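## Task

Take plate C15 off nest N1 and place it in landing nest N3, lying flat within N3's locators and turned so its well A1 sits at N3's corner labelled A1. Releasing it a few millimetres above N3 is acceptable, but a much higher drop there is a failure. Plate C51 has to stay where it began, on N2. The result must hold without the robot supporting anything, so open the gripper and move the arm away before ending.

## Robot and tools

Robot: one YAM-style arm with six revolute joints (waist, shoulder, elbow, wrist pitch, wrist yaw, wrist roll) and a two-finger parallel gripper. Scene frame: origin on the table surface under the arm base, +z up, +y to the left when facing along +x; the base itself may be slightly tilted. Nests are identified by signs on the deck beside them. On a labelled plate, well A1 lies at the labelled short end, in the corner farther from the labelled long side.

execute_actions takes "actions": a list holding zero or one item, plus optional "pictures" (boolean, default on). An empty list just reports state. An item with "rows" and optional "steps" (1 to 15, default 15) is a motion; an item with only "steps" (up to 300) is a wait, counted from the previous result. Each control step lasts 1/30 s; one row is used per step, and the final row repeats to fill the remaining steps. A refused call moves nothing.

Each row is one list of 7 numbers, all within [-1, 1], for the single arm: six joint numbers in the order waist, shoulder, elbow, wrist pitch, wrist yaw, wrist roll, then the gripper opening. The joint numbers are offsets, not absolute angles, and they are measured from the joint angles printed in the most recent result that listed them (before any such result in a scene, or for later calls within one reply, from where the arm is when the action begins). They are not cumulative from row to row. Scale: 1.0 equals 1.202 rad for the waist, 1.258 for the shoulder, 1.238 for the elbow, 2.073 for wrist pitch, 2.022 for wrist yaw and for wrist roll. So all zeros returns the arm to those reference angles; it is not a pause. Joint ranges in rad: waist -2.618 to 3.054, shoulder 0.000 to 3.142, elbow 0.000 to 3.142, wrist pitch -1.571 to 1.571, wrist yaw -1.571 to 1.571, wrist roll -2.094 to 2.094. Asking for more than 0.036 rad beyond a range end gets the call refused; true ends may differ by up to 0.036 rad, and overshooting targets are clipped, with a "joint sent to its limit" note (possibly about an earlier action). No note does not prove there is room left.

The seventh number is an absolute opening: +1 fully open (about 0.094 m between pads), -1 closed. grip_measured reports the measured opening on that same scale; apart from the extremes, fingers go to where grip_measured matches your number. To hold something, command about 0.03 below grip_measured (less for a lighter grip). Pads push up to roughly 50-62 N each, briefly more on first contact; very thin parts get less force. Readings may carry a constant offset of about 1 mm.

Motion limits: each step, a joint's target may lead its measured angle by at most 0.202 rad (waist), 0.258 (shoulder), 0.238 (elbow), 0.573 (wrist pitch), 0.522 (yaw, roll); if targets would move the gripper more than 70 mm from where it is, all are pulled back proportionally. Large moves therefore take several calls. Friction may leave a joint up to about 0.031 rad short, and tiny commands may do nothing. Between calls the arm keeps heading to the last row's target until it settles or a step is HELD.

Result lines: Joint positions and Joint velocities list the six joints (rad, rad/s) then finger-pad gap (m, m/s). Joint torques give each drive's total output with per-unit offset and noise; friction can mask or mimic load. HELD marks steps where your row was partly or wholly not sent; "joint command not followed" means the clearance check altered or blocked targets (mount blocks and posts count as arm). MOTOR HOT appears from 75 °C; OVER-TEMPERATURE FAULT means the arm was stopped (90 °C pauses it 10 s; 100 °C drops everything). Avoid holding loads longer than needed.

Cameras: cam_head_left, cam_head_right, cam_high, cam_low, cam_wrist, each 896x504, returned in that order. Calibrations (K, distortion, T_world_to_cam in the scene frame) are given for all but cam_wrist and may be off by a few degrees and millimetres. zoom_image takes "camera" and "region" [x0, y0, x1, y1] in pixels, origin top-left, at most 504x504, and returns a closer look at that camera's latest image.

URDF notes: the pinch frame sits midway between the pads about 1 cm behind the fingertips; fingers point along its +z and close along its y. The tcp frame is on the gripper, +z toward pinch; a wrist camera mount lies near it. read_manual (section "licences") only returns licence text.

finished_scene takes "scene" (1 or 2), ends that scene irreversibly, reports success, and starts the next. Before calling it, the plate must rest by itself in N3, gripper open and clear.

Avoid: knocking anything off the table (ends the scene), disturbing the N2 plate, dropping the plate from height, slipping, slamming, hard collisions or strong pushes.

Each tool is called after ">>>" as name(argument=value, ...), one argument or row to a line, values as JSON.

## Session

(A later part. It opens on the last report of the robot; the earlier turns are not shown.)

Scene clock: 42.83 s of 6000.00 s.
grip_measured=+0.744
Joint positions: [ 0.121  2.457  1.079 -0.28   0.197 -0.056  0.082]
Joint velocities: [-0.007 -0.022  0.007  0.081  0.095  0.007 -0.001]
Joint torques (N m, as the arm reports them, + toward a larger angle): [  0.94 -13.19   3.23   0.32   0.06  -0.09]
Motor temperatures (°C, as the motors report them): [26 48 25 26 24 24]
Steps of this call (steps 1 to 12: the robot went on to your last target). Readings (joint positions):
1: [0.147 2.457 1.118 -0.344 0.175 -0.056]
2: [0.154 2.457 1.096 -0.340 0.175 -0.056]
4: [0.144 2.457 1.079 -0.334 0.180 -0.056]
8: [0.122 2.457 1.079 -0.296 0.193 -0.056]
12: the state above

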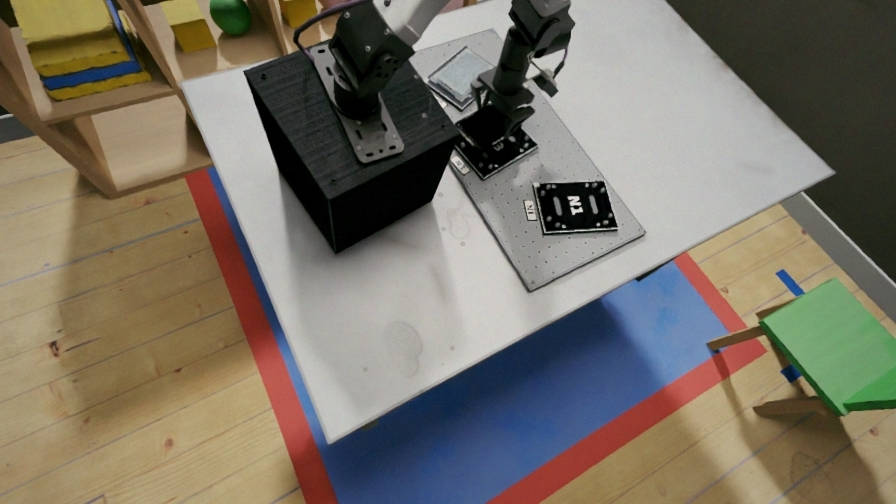

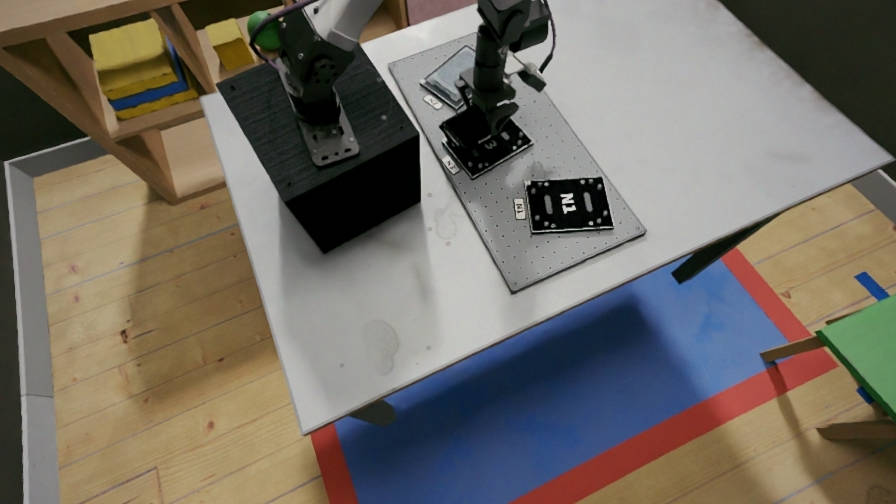

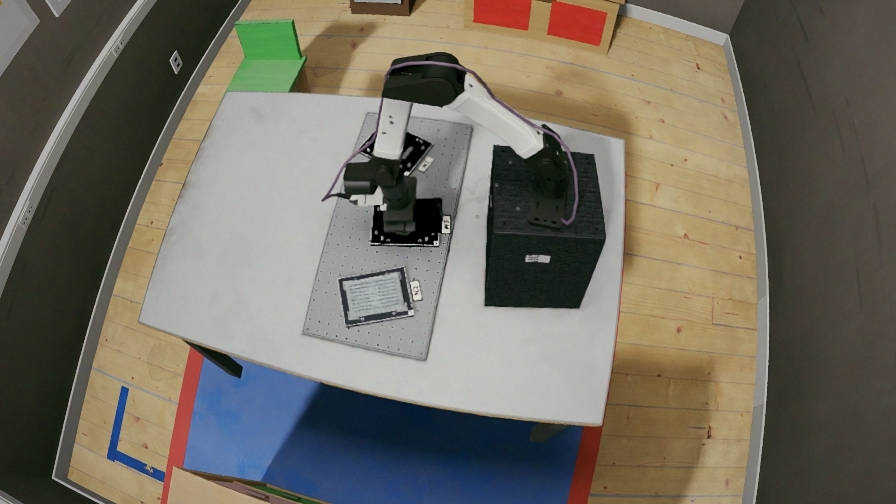

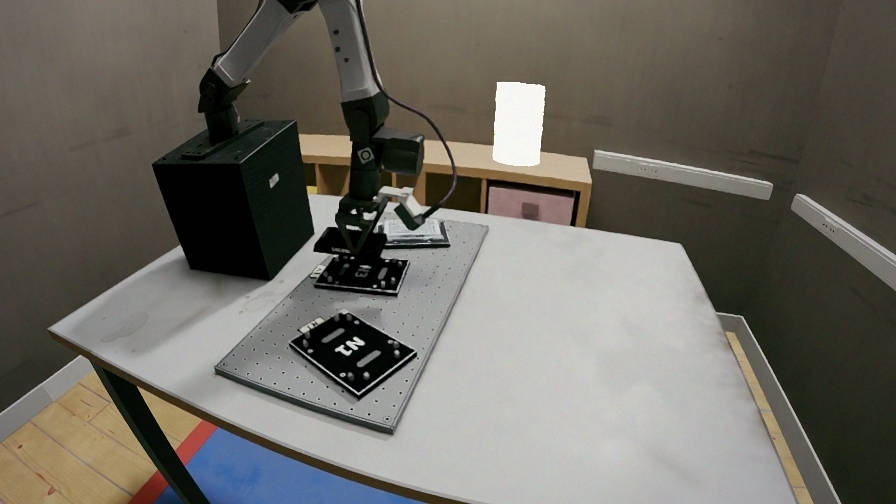

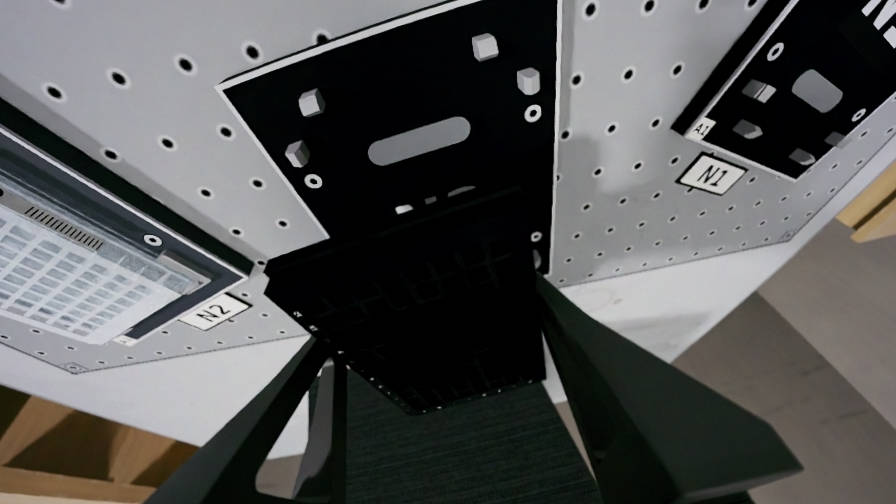

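>>> execute_actions(
  actions=[
    {"rows":[[0,0.01,0.03,-0.01,0,0,0.71],[0,0.02,0.06,-0.02,0,0,0.71],[0,0.03,0.09,-0.035,0,0,0.71],[0,0.045,0.118,-0.048,0,0,0.71]],"steps":15},
  ],
)

>>> zoom_image(
  camera="cam_low",
  region=[270,180,470,320],
)

>>> zoom_image(
  camera="cam_high",
  region=[330,150,490,280],
)

Scene clock: 45.60 s of 6000.00 s.
grip_measured=+0.744
Joint positions: [ 0.121  2.495  1.215 -0.364  0.199 -0.056  0.082]
Joint velocities: [-0.002 -0.017 -0.007 -0.037 -0.051 -0.007  0.   ]
Joint torques (N m, as the arm reports them, + toward a larger angle): [  1.16 -10.03   4.33   0.17  -0.05  -0.1 ]
Motor temperatures (°C, as the motors report them): [26 49 25 26 24 24]
Steps of this call (steps 1 to 30: the robot went on to your last target; steps 31 to 68: nothing new was sent; steps 69 to 83: all 15 steps of this action). Readings (joint positions):
69: [0.121 2.457 1.082 -0.277 0.199 -0.056]
70: [0.121 2.459 1.094 -0.291 0.199 -0.056]
72: [0.121 2.477 1.145 -0.327 0.199 -0.056]
76: [0.121 2.495 1.211 -0.339 0.199 -0.056]
83: the state above

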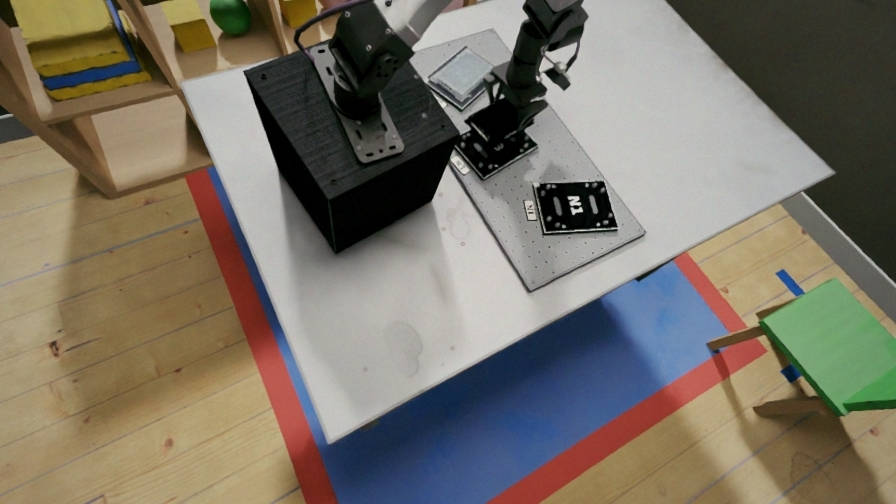

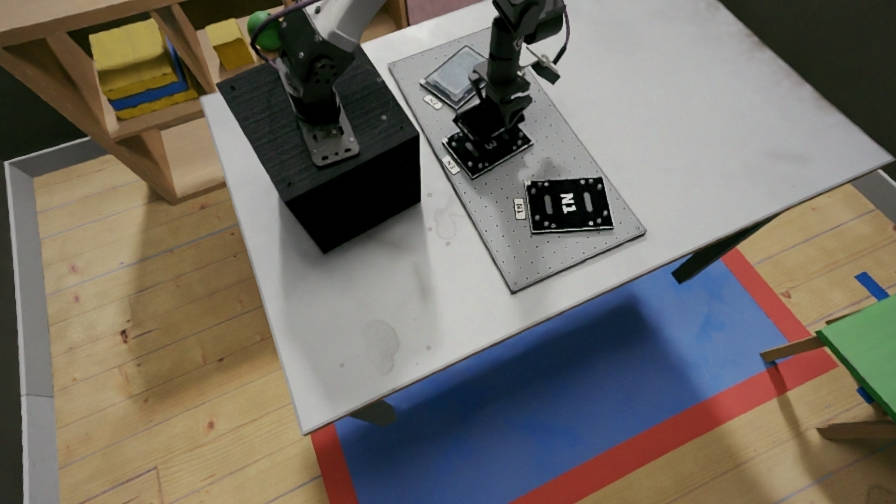

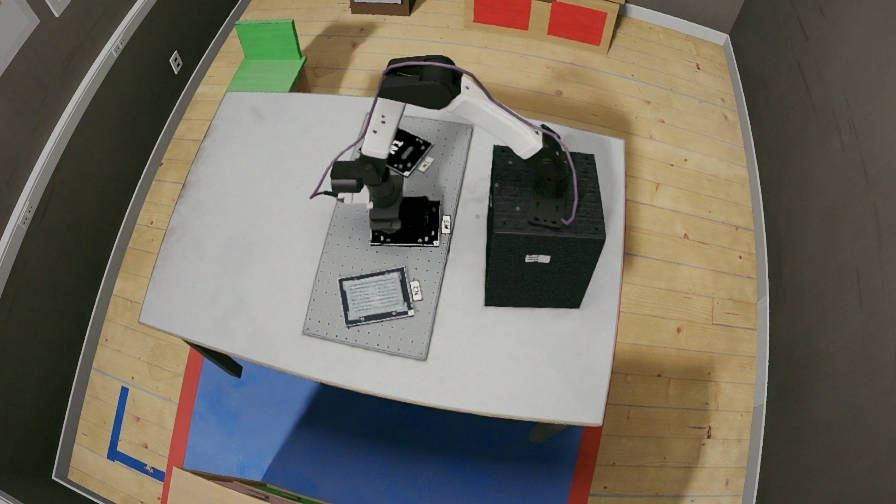

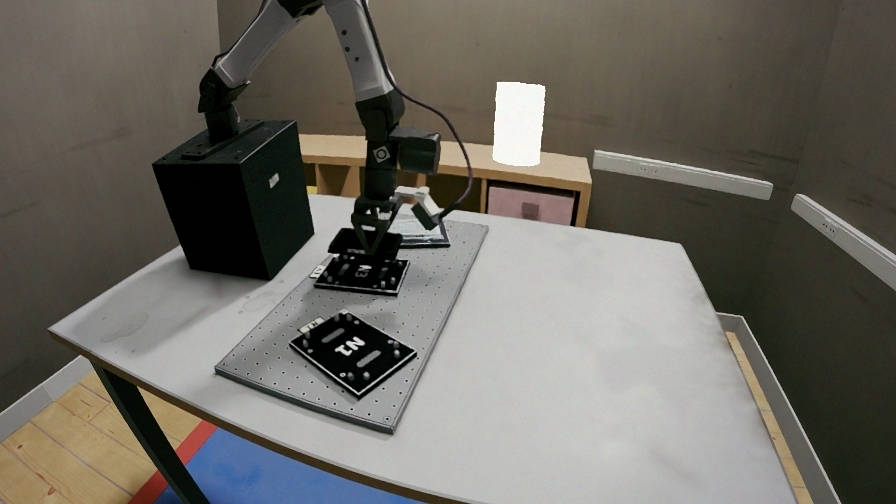

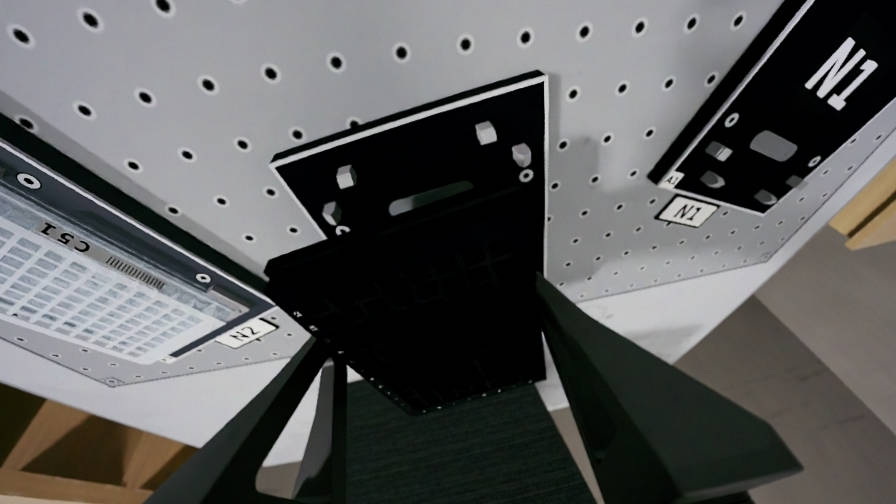

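Region (270, 180, 470, 320) of cam_low's 896x504 image, scaled by 2.520, with more detail than that image has; it fills the top 353 rows of this view, and the rest is white.

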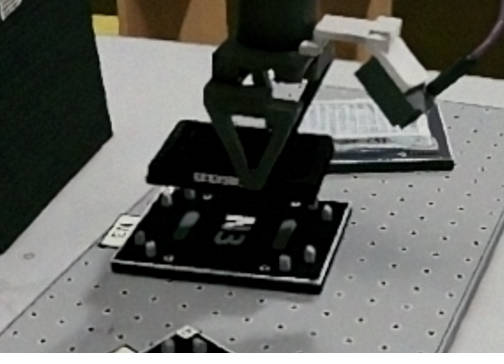

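Region (330, 150, 490, 280) of cam_high's 896x504 image, scaled by 3.150, with more detail than that image has; it fills the top 410 rows of this view, and the rest is white.

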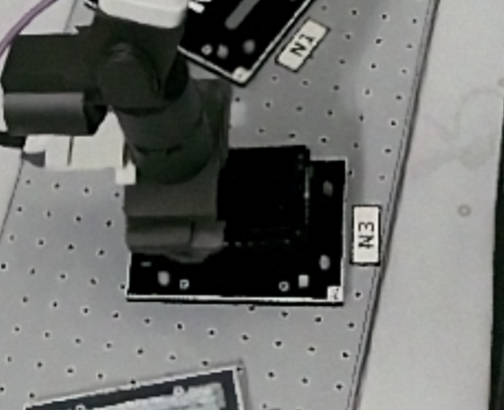

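>>> execute_actions(
  actions=[
    {"rows":[[-0.01,0.015,0,0.03,0,0,0.71],[-0.02,0.035,0,0.05,0,0,0.71],[-0.025,0.055,-0.01,0.065,0,0,0.71],[-0.025,0.075,-0.015,0.08,0,0,0.71]],"steps":15},
  ],
)

>>> zoom_image(
  camera="cam_low",
  region=[270,180,470,320],
)

>>> zoom_image(
  camera="cam_high",
  region=[330,150,490,280],
)

Scene clock: 48.77 s of 6000.00 s.
grip_measured=+0.744
Joint positions: [ 0.093  2.584  1.205 -0.216  0.199 -0.056  0.082]
Joint velocities: [-0.007  0.002 -0.012  0.022 -0.007 -0.022 -0.   ]
Joint torques (N m, as the arm reports them, + toward a larger angle): [  1.04 -11.06   2.49   0.47  -0.02  -0.09]
Motor temperatures (°C, as the motors report them): [26 48 25 26 24 24]
Steps of this call (steps 1 to 15: the robot went on to your last target; steps 16 to 80: nothing new was sent; steps 81 to 95: all 15 steps of this action). Readings (joint positions):
81: [0.121 2.495 1.215 -0.365 0.199 -0.056]
82: [0.119 2.498 1.215 -0.350 0.199 -0.056]
84: [0.109 2.518 1.215 -0.298 0.199 -0.056]
88: [0.094 2.574 1.213 -0.240 0.199 -0.056]
95: the state above

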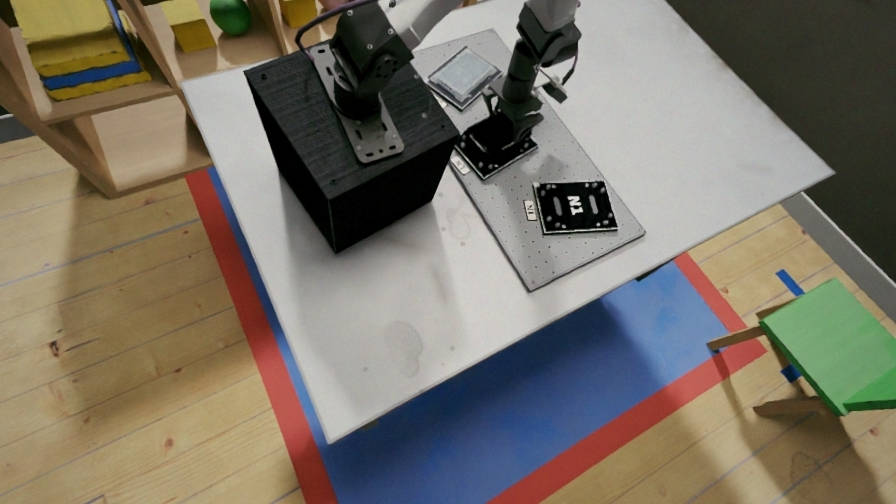

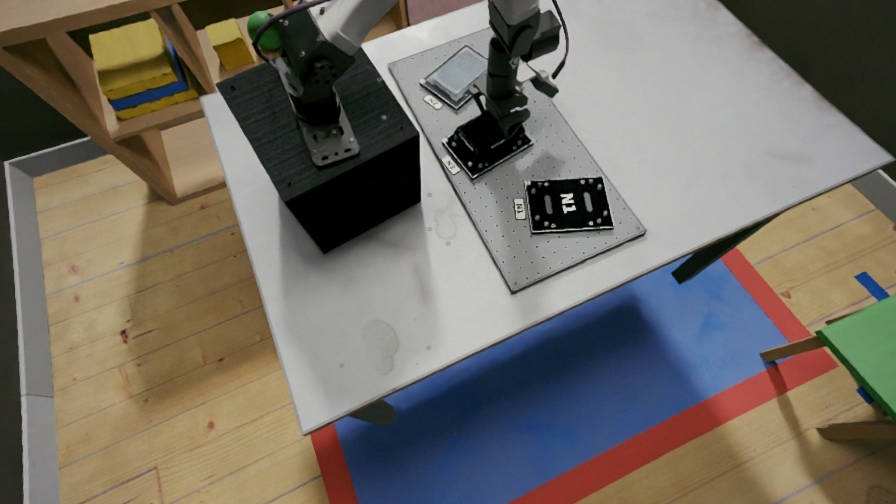

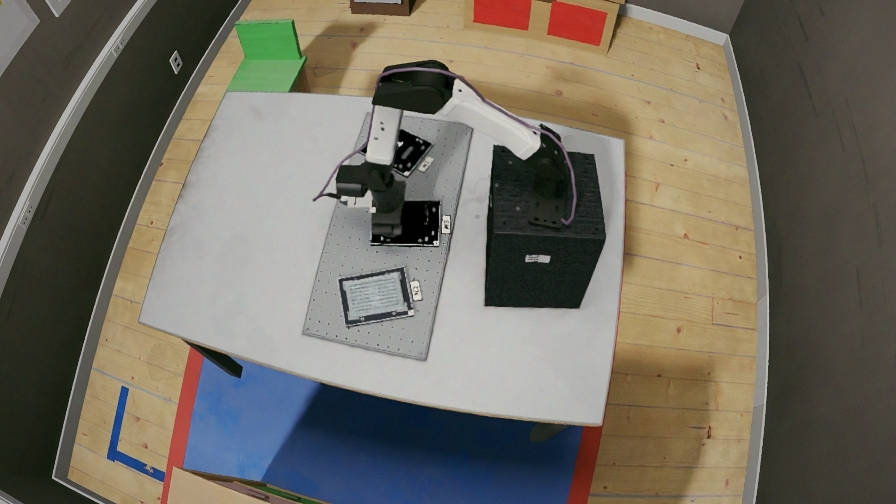

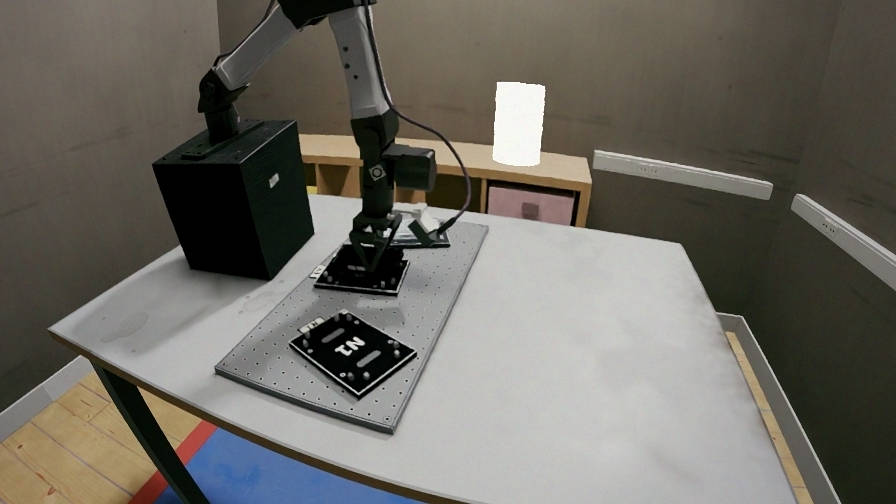

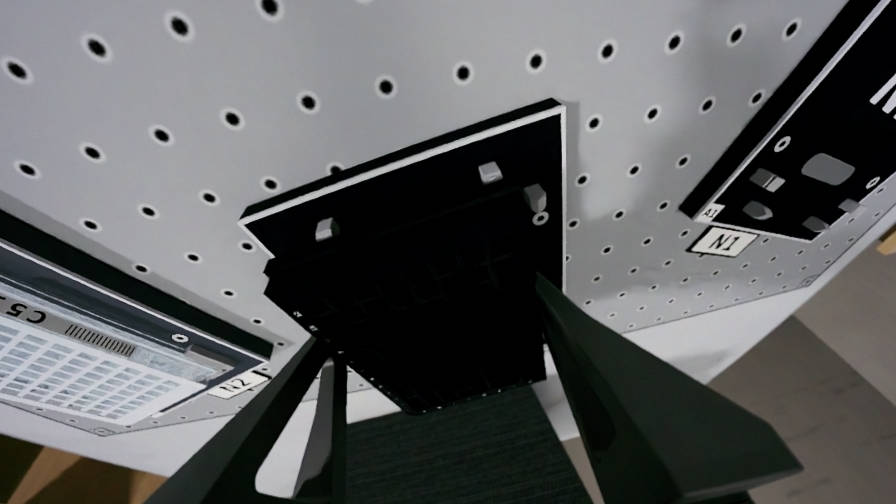

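Region (270, 180, 470, 320) of cam_low's 896x504 image, scaled by 2.520, with more detail than that image has; it fills the top 353 rows of this view, and the rest is white.

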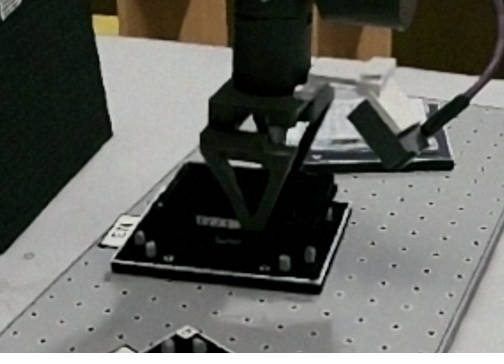

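Region (330, 150, 490, 280) of cam_high's 896x504 image, scaled by 3.150, with more detail than that image has; it fills the top 410 rows of this view, and the rest is white.

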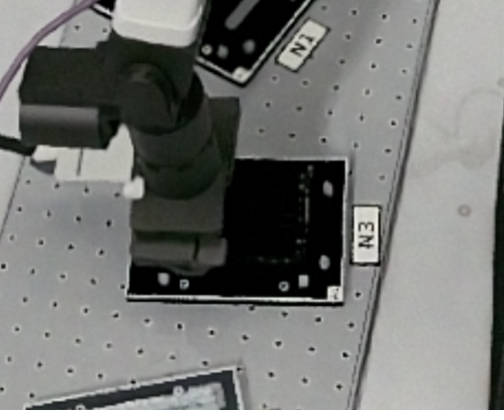

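>>> execute_actions(
  actions=[
    {"rows":[[-0.012,0,0.01,0,0,0,0.71],[-0.024,0,0.02,0,0,0,0.71],[-0.024,0.01,0.03,0,0,0,0.71],[-0.024,0.02,0.03,0.008,0,0,0.71],[-0.024,0.03,0.03,0.012,0,0,0.71]],"steps":15},
  ],
)

>>> zoom_image(
  camera="cam_low",
  region=[270,180,470,320],
)

>>> zoom_image(
  camera="cam_head_left",
  region=[430,70,590,200],
)

Scene clock: 51.17 s of 6000.00 s.
grip_measured=+0.744
Joint positions: [ 0.067  2.605  1.226 -0.199  0.198 -0.056  0.082]
Joint velocities: [-0.007 -0.012 -0.002  0.081  0.007  0.022 -0.   ]
Joint torques (N m, as the arm reports them, + toward a larger angle): [  1.1  -10.47   4.41   0.5   -0.01  -0.09]
Motor temperatures (°C, as the motors report them): [26 48 25 26 24 24]
Steps of this call (steps 1 to 15: the robot went on to your last target; steps 16 to 57: nothing new was sent; steps 58 to 72: all 15 steps of this action). Readings (joint positions):
58: [0.093 2.584 1.205 -0.207 0.199 -0.056]
59: [0.090 2.584 1.205 -0.207 0.198 -0.056]
61: [0.080 2.585 1.212 -0.211 0.198 -0.056]
65: [0.067 2.598 1.226 -0.200 0.198 -0.056]
72: the state above

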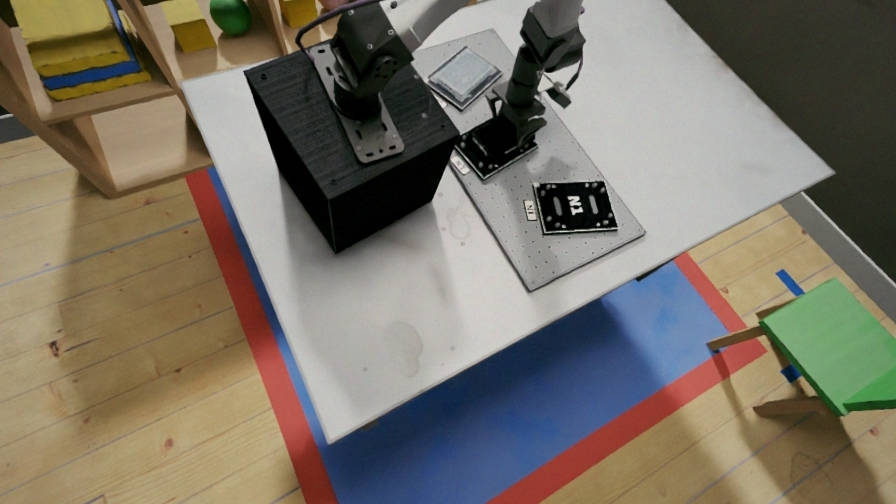

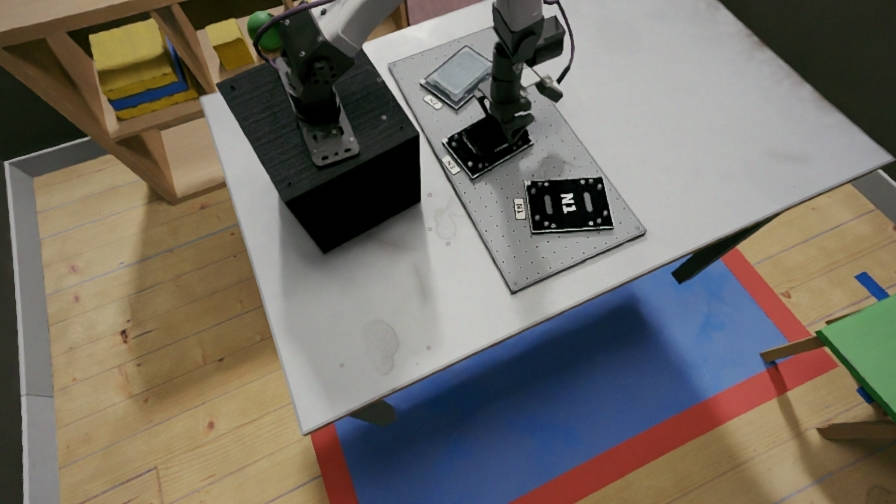

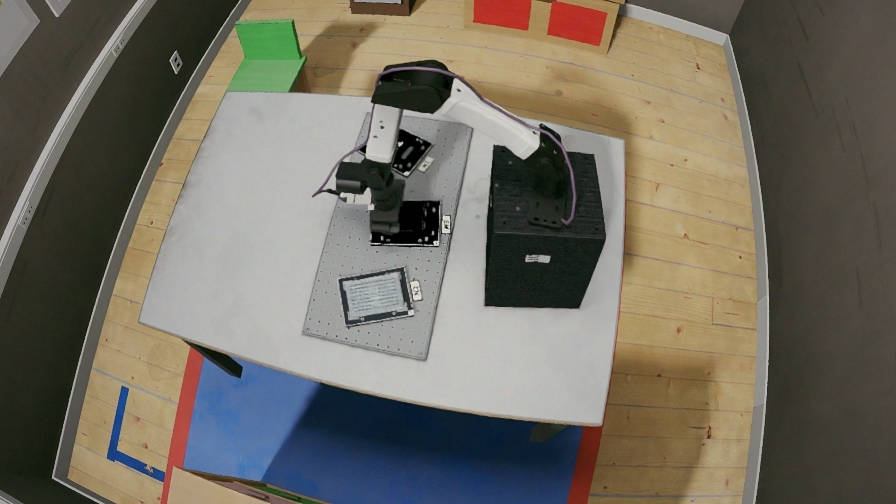

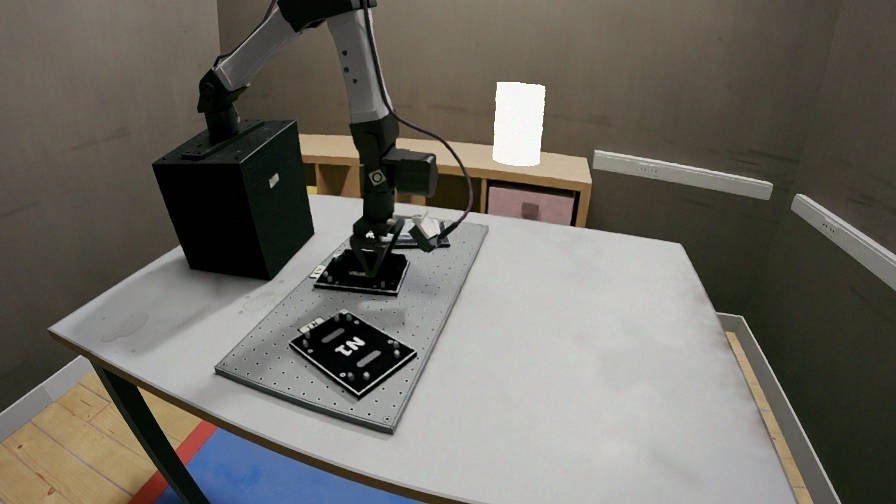

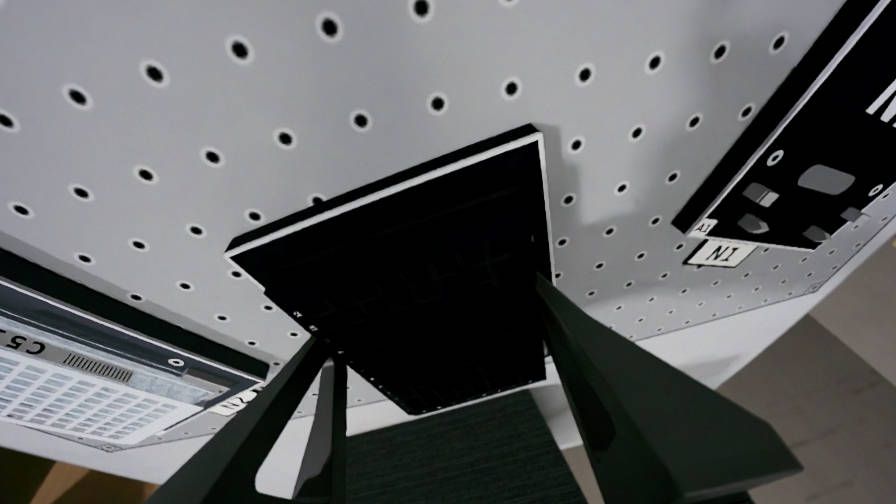

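Region (270, 180, 470, 320) of cam_low's 896x504 image, scaled by 2.520, with more detail than that image has; it fills the top 353 rows of this view, and the rest is white.

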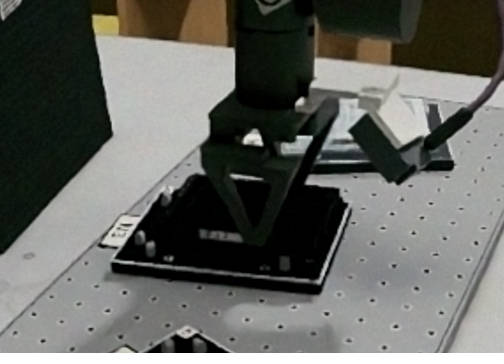

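Region (430, 70, 590, 200) of cam_head_left's 896x504 image, scaled by 3.150, with more detail than that image has; it fills the top 410 rows of this view, and the rest is white.

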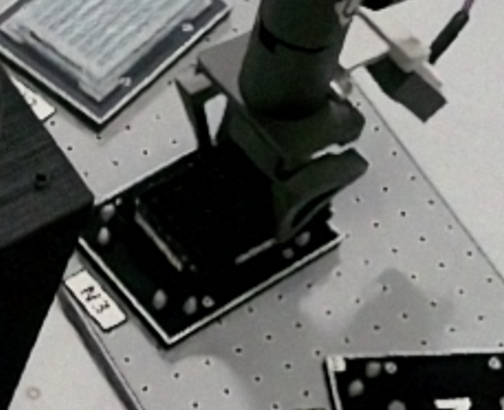

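>>> execute_actions(
  actions=[
    {"rows":[[-0.006,-0.01,-0.03,0.01,0,0,0.71],[-0.006,-0.02,-0.048,0.018,0,0,0.71]],"steps":15},
  ],
)

>>> zoom_image(
  camera="cam_low",
  region=[270,180,470,320],
)

Scene clock: 53.13 s of 6000.00 s.
grip_measured=+0.744
Joint positions: [ 0.066  2.599  1.186 -0.164  0.205 -0.056  0.082]
Joint velocities: [ 0.002  0.017 -0.002 -0.022 -0.007  0.022 -0.001]
Joint torques (N m, as the arm reports them, + toward a larger angle): [  0.67 -12.94   1.42   0.44  -0.1   -0.09]
Motor temperatures (°C, as the motors report them): [26 48 25 26 24 24]
Steps of this call (steps 1 to 15: the robot went on to your last target; steps 16 to 44: nothing new was sent; steps 45 to 59: all 15 steps of this action). Readings (joint positions):
45: [0.067 2.605 1.222 -0.194 0.198 -0.056]
46: [0.067 2.604 1.214 -0.184 0.198 -0.056]
48: [0.066 2.602 1.195 -0.173 0.203 -0.056]
52: [0.066 2.599 1.187 -0.166 0.205 -0.056]
59: the state above

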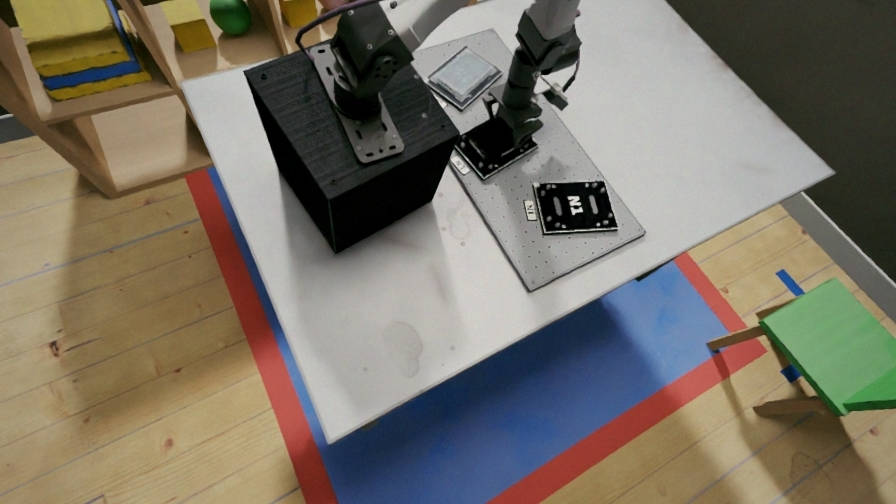

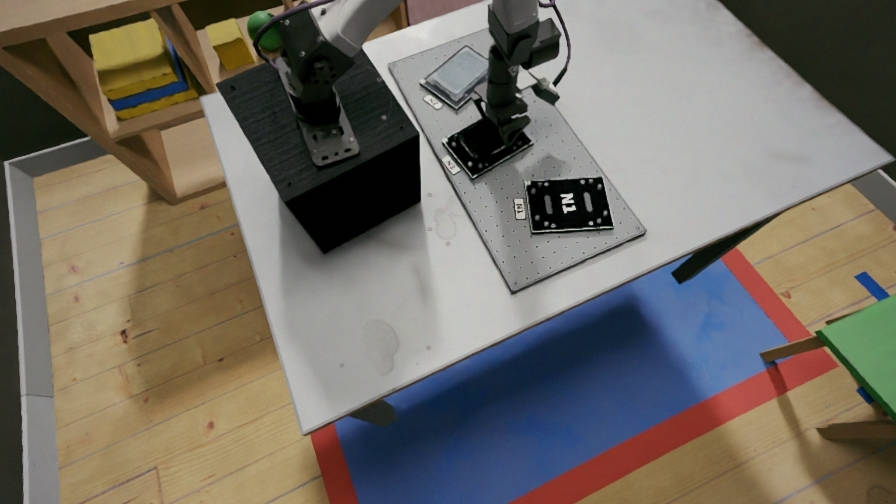

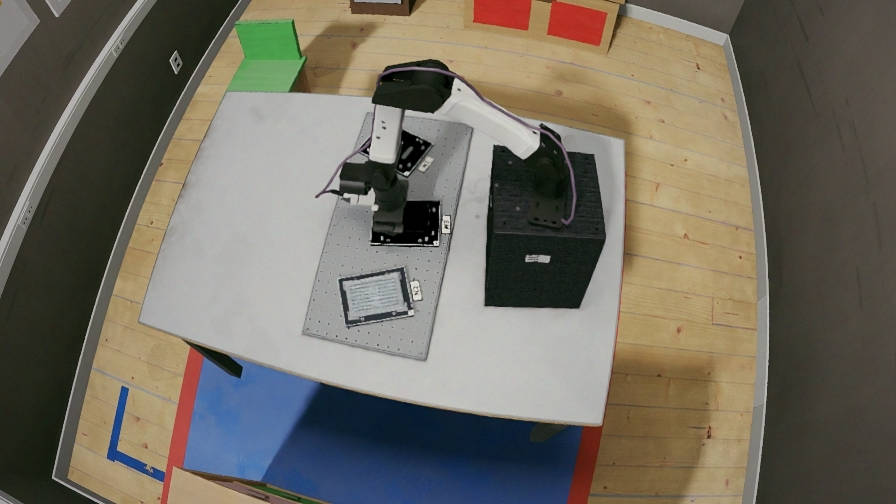

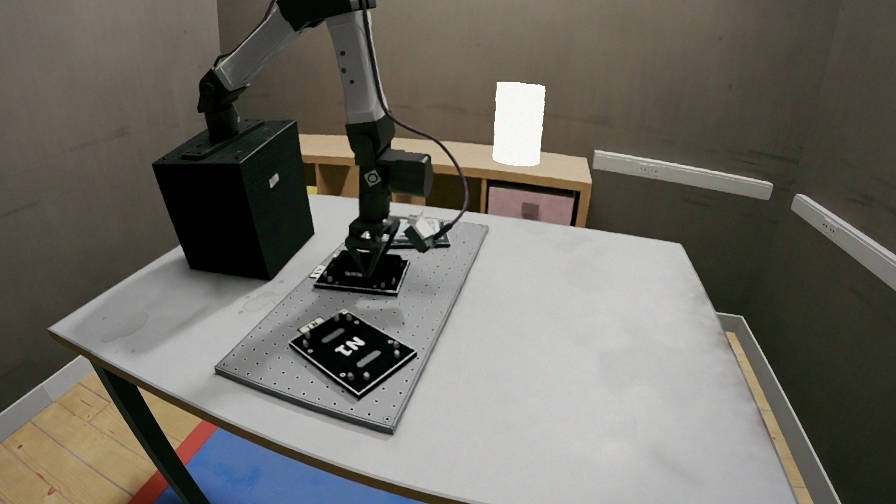

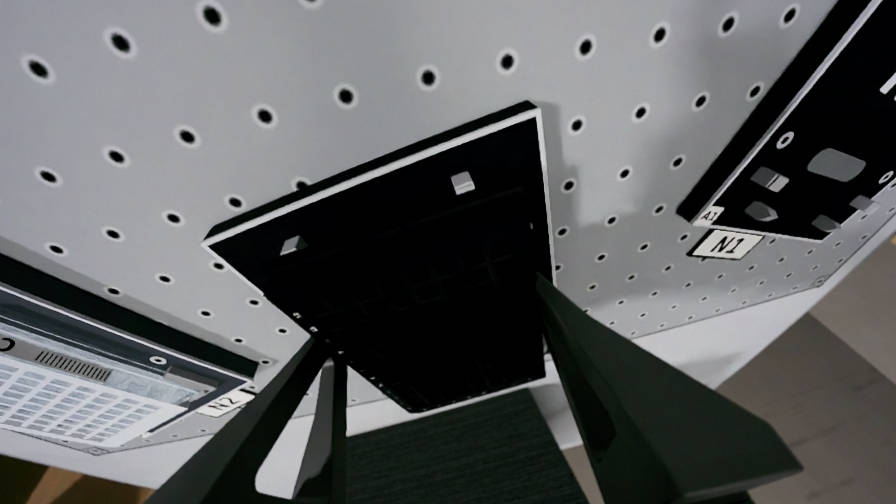

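Region (270, 180, 470, 320) of cam_low's 896x504 image, scaled by 2.520, with more detail than that image has; it fills the top 353 rows of this view, and the rest is white.

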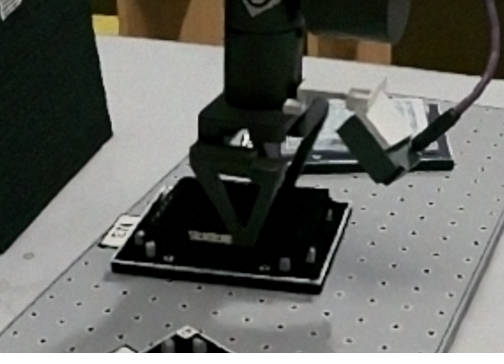

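>>> execute_actions(
  actions=[
    {"rows":[[0,0.012,0,0,0,0,0.71],[0,0.02,0,0.005,0,0,0.71],[0,0.026,0,0.01,0,0,0.71],[0,0.032,0,0.012,0,0,0.71]],"steps":15},
  ],
)

>>> zoom_image(
  camera="cam_low",
  region=[270,180,470,320],
)

Scene clock: 54.53 s of 6000.00 s.
grip_measured=+0.744
Joint positions: [ 0.066  2.601  1.186 -0.161  0.206 -0.055  0.082]
Joint velocities: [-0.012  0.002  0.002  0.051 -0.037 -0.066 -0.   ]
Joint torques (N m, as the arm reports them, + toward a larger angle): [ 1.08 -8.49  2.9   0.66 -0.06 -0.1 ]
Motor temperatures (°C, as the motors report them): [26 48 25 26 24 24]
Steps of this call (steps 1 to 15: the robot went on to your last target; steps 16 to 27: nothing new was sent; steps 28 to 42: all 15 steps of this action). Readings (joint positions):
28: [0.066 2.599 1.186 -0.164 0.205 -0.056]
29: [0.066 2.599 1.186 -0.164 0.206 -0.056]
31: [0.066 2.600 1.186 -0.161 0.206 -0.056]
35: [0.066 2.601 1.186 -0.161 0.206 -0.055]
42: the state above

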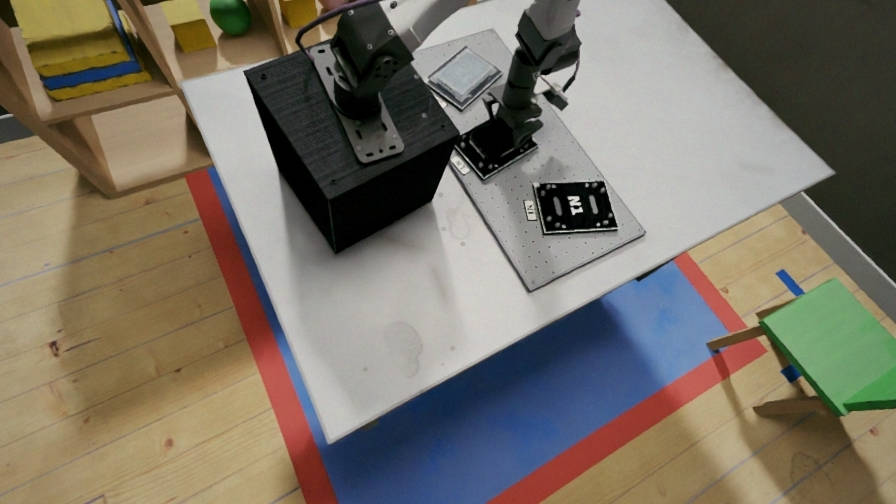

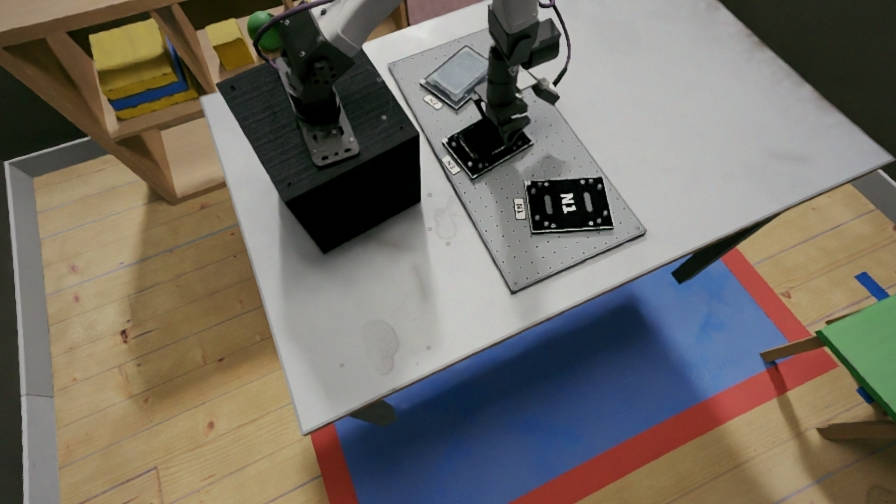

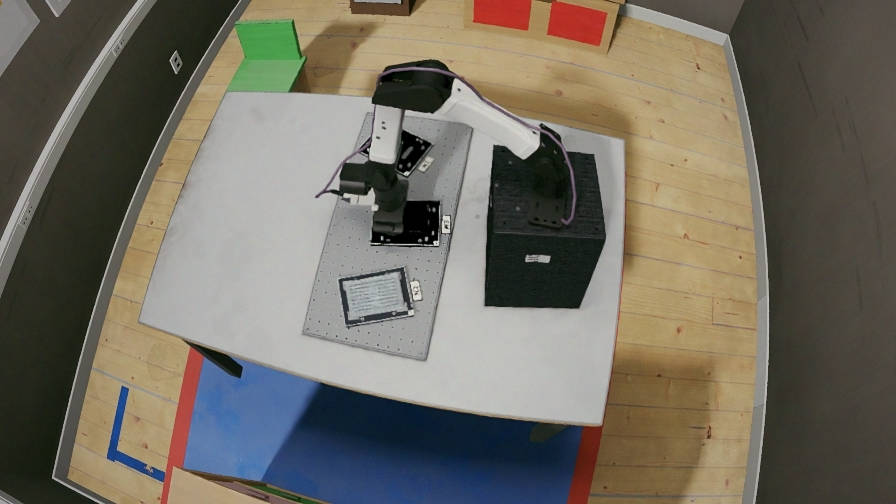

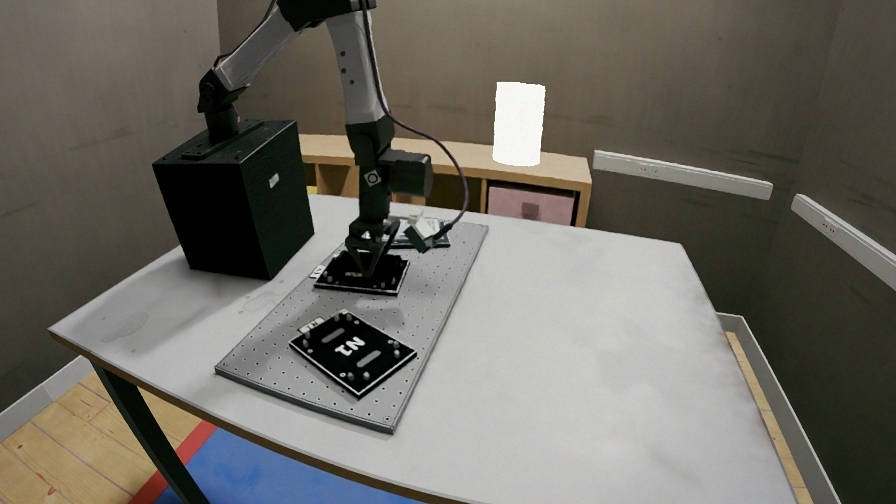

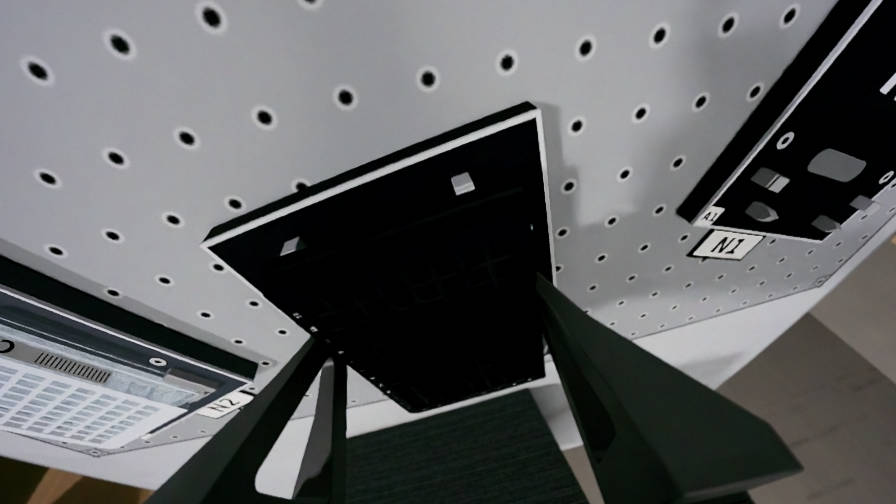

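Region (270, 180, 470, 320) of cam_low's 896x504 image, scaled by 2.520, with more detail than that image has; it fills the top 353 rows of this view, and the rest is white.

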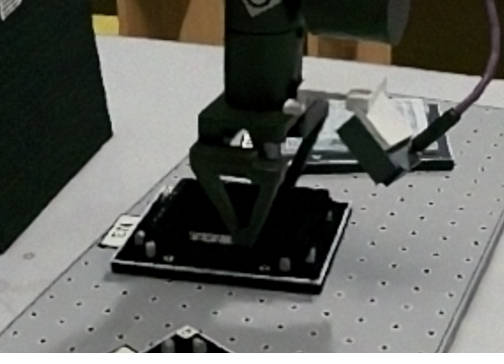

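>>> zoom_image(
  camera="cam_wrist",
  region=[180,80,600,340],
)

>>> zoom_image(
  camera="cam_head_right",
  region=[420,80,560,190],
)

>>> zoom_image(
  camera="cam_high",
  region=[350,170,470,270],
)

Region (180, 80, 600, 340) of cam_wrist's 896x504 image, scaled by 1.200, with more detail than that image has; it fills the top 312 rows of this view, and the rest is white.

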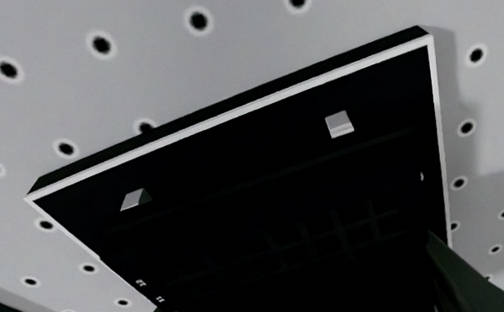

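Region (420, 80, 560, 190) of cam_head_right's 896x504 image, scaled by 3.600, with more detail than that image has; it fills the top 396 rows of this view, and the rest is white.

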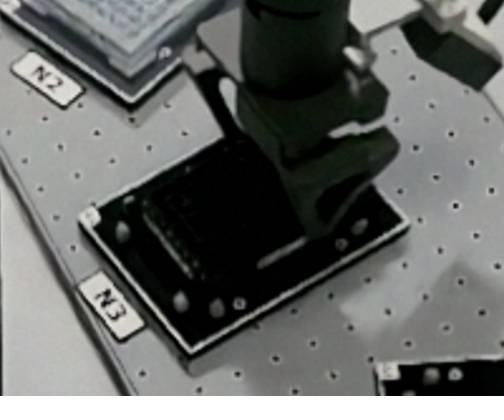

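Region (350, 170, 470, 270) of cam_high's 896x504 image, scaled by 4.200, with more detail than that image has.

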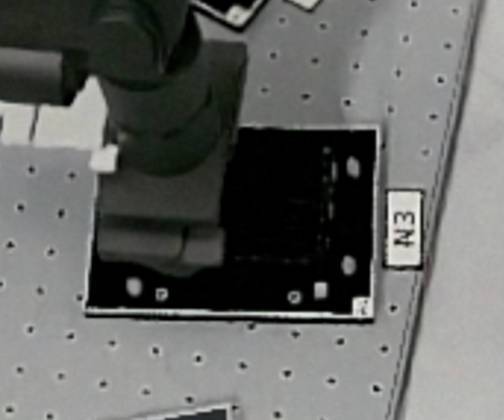

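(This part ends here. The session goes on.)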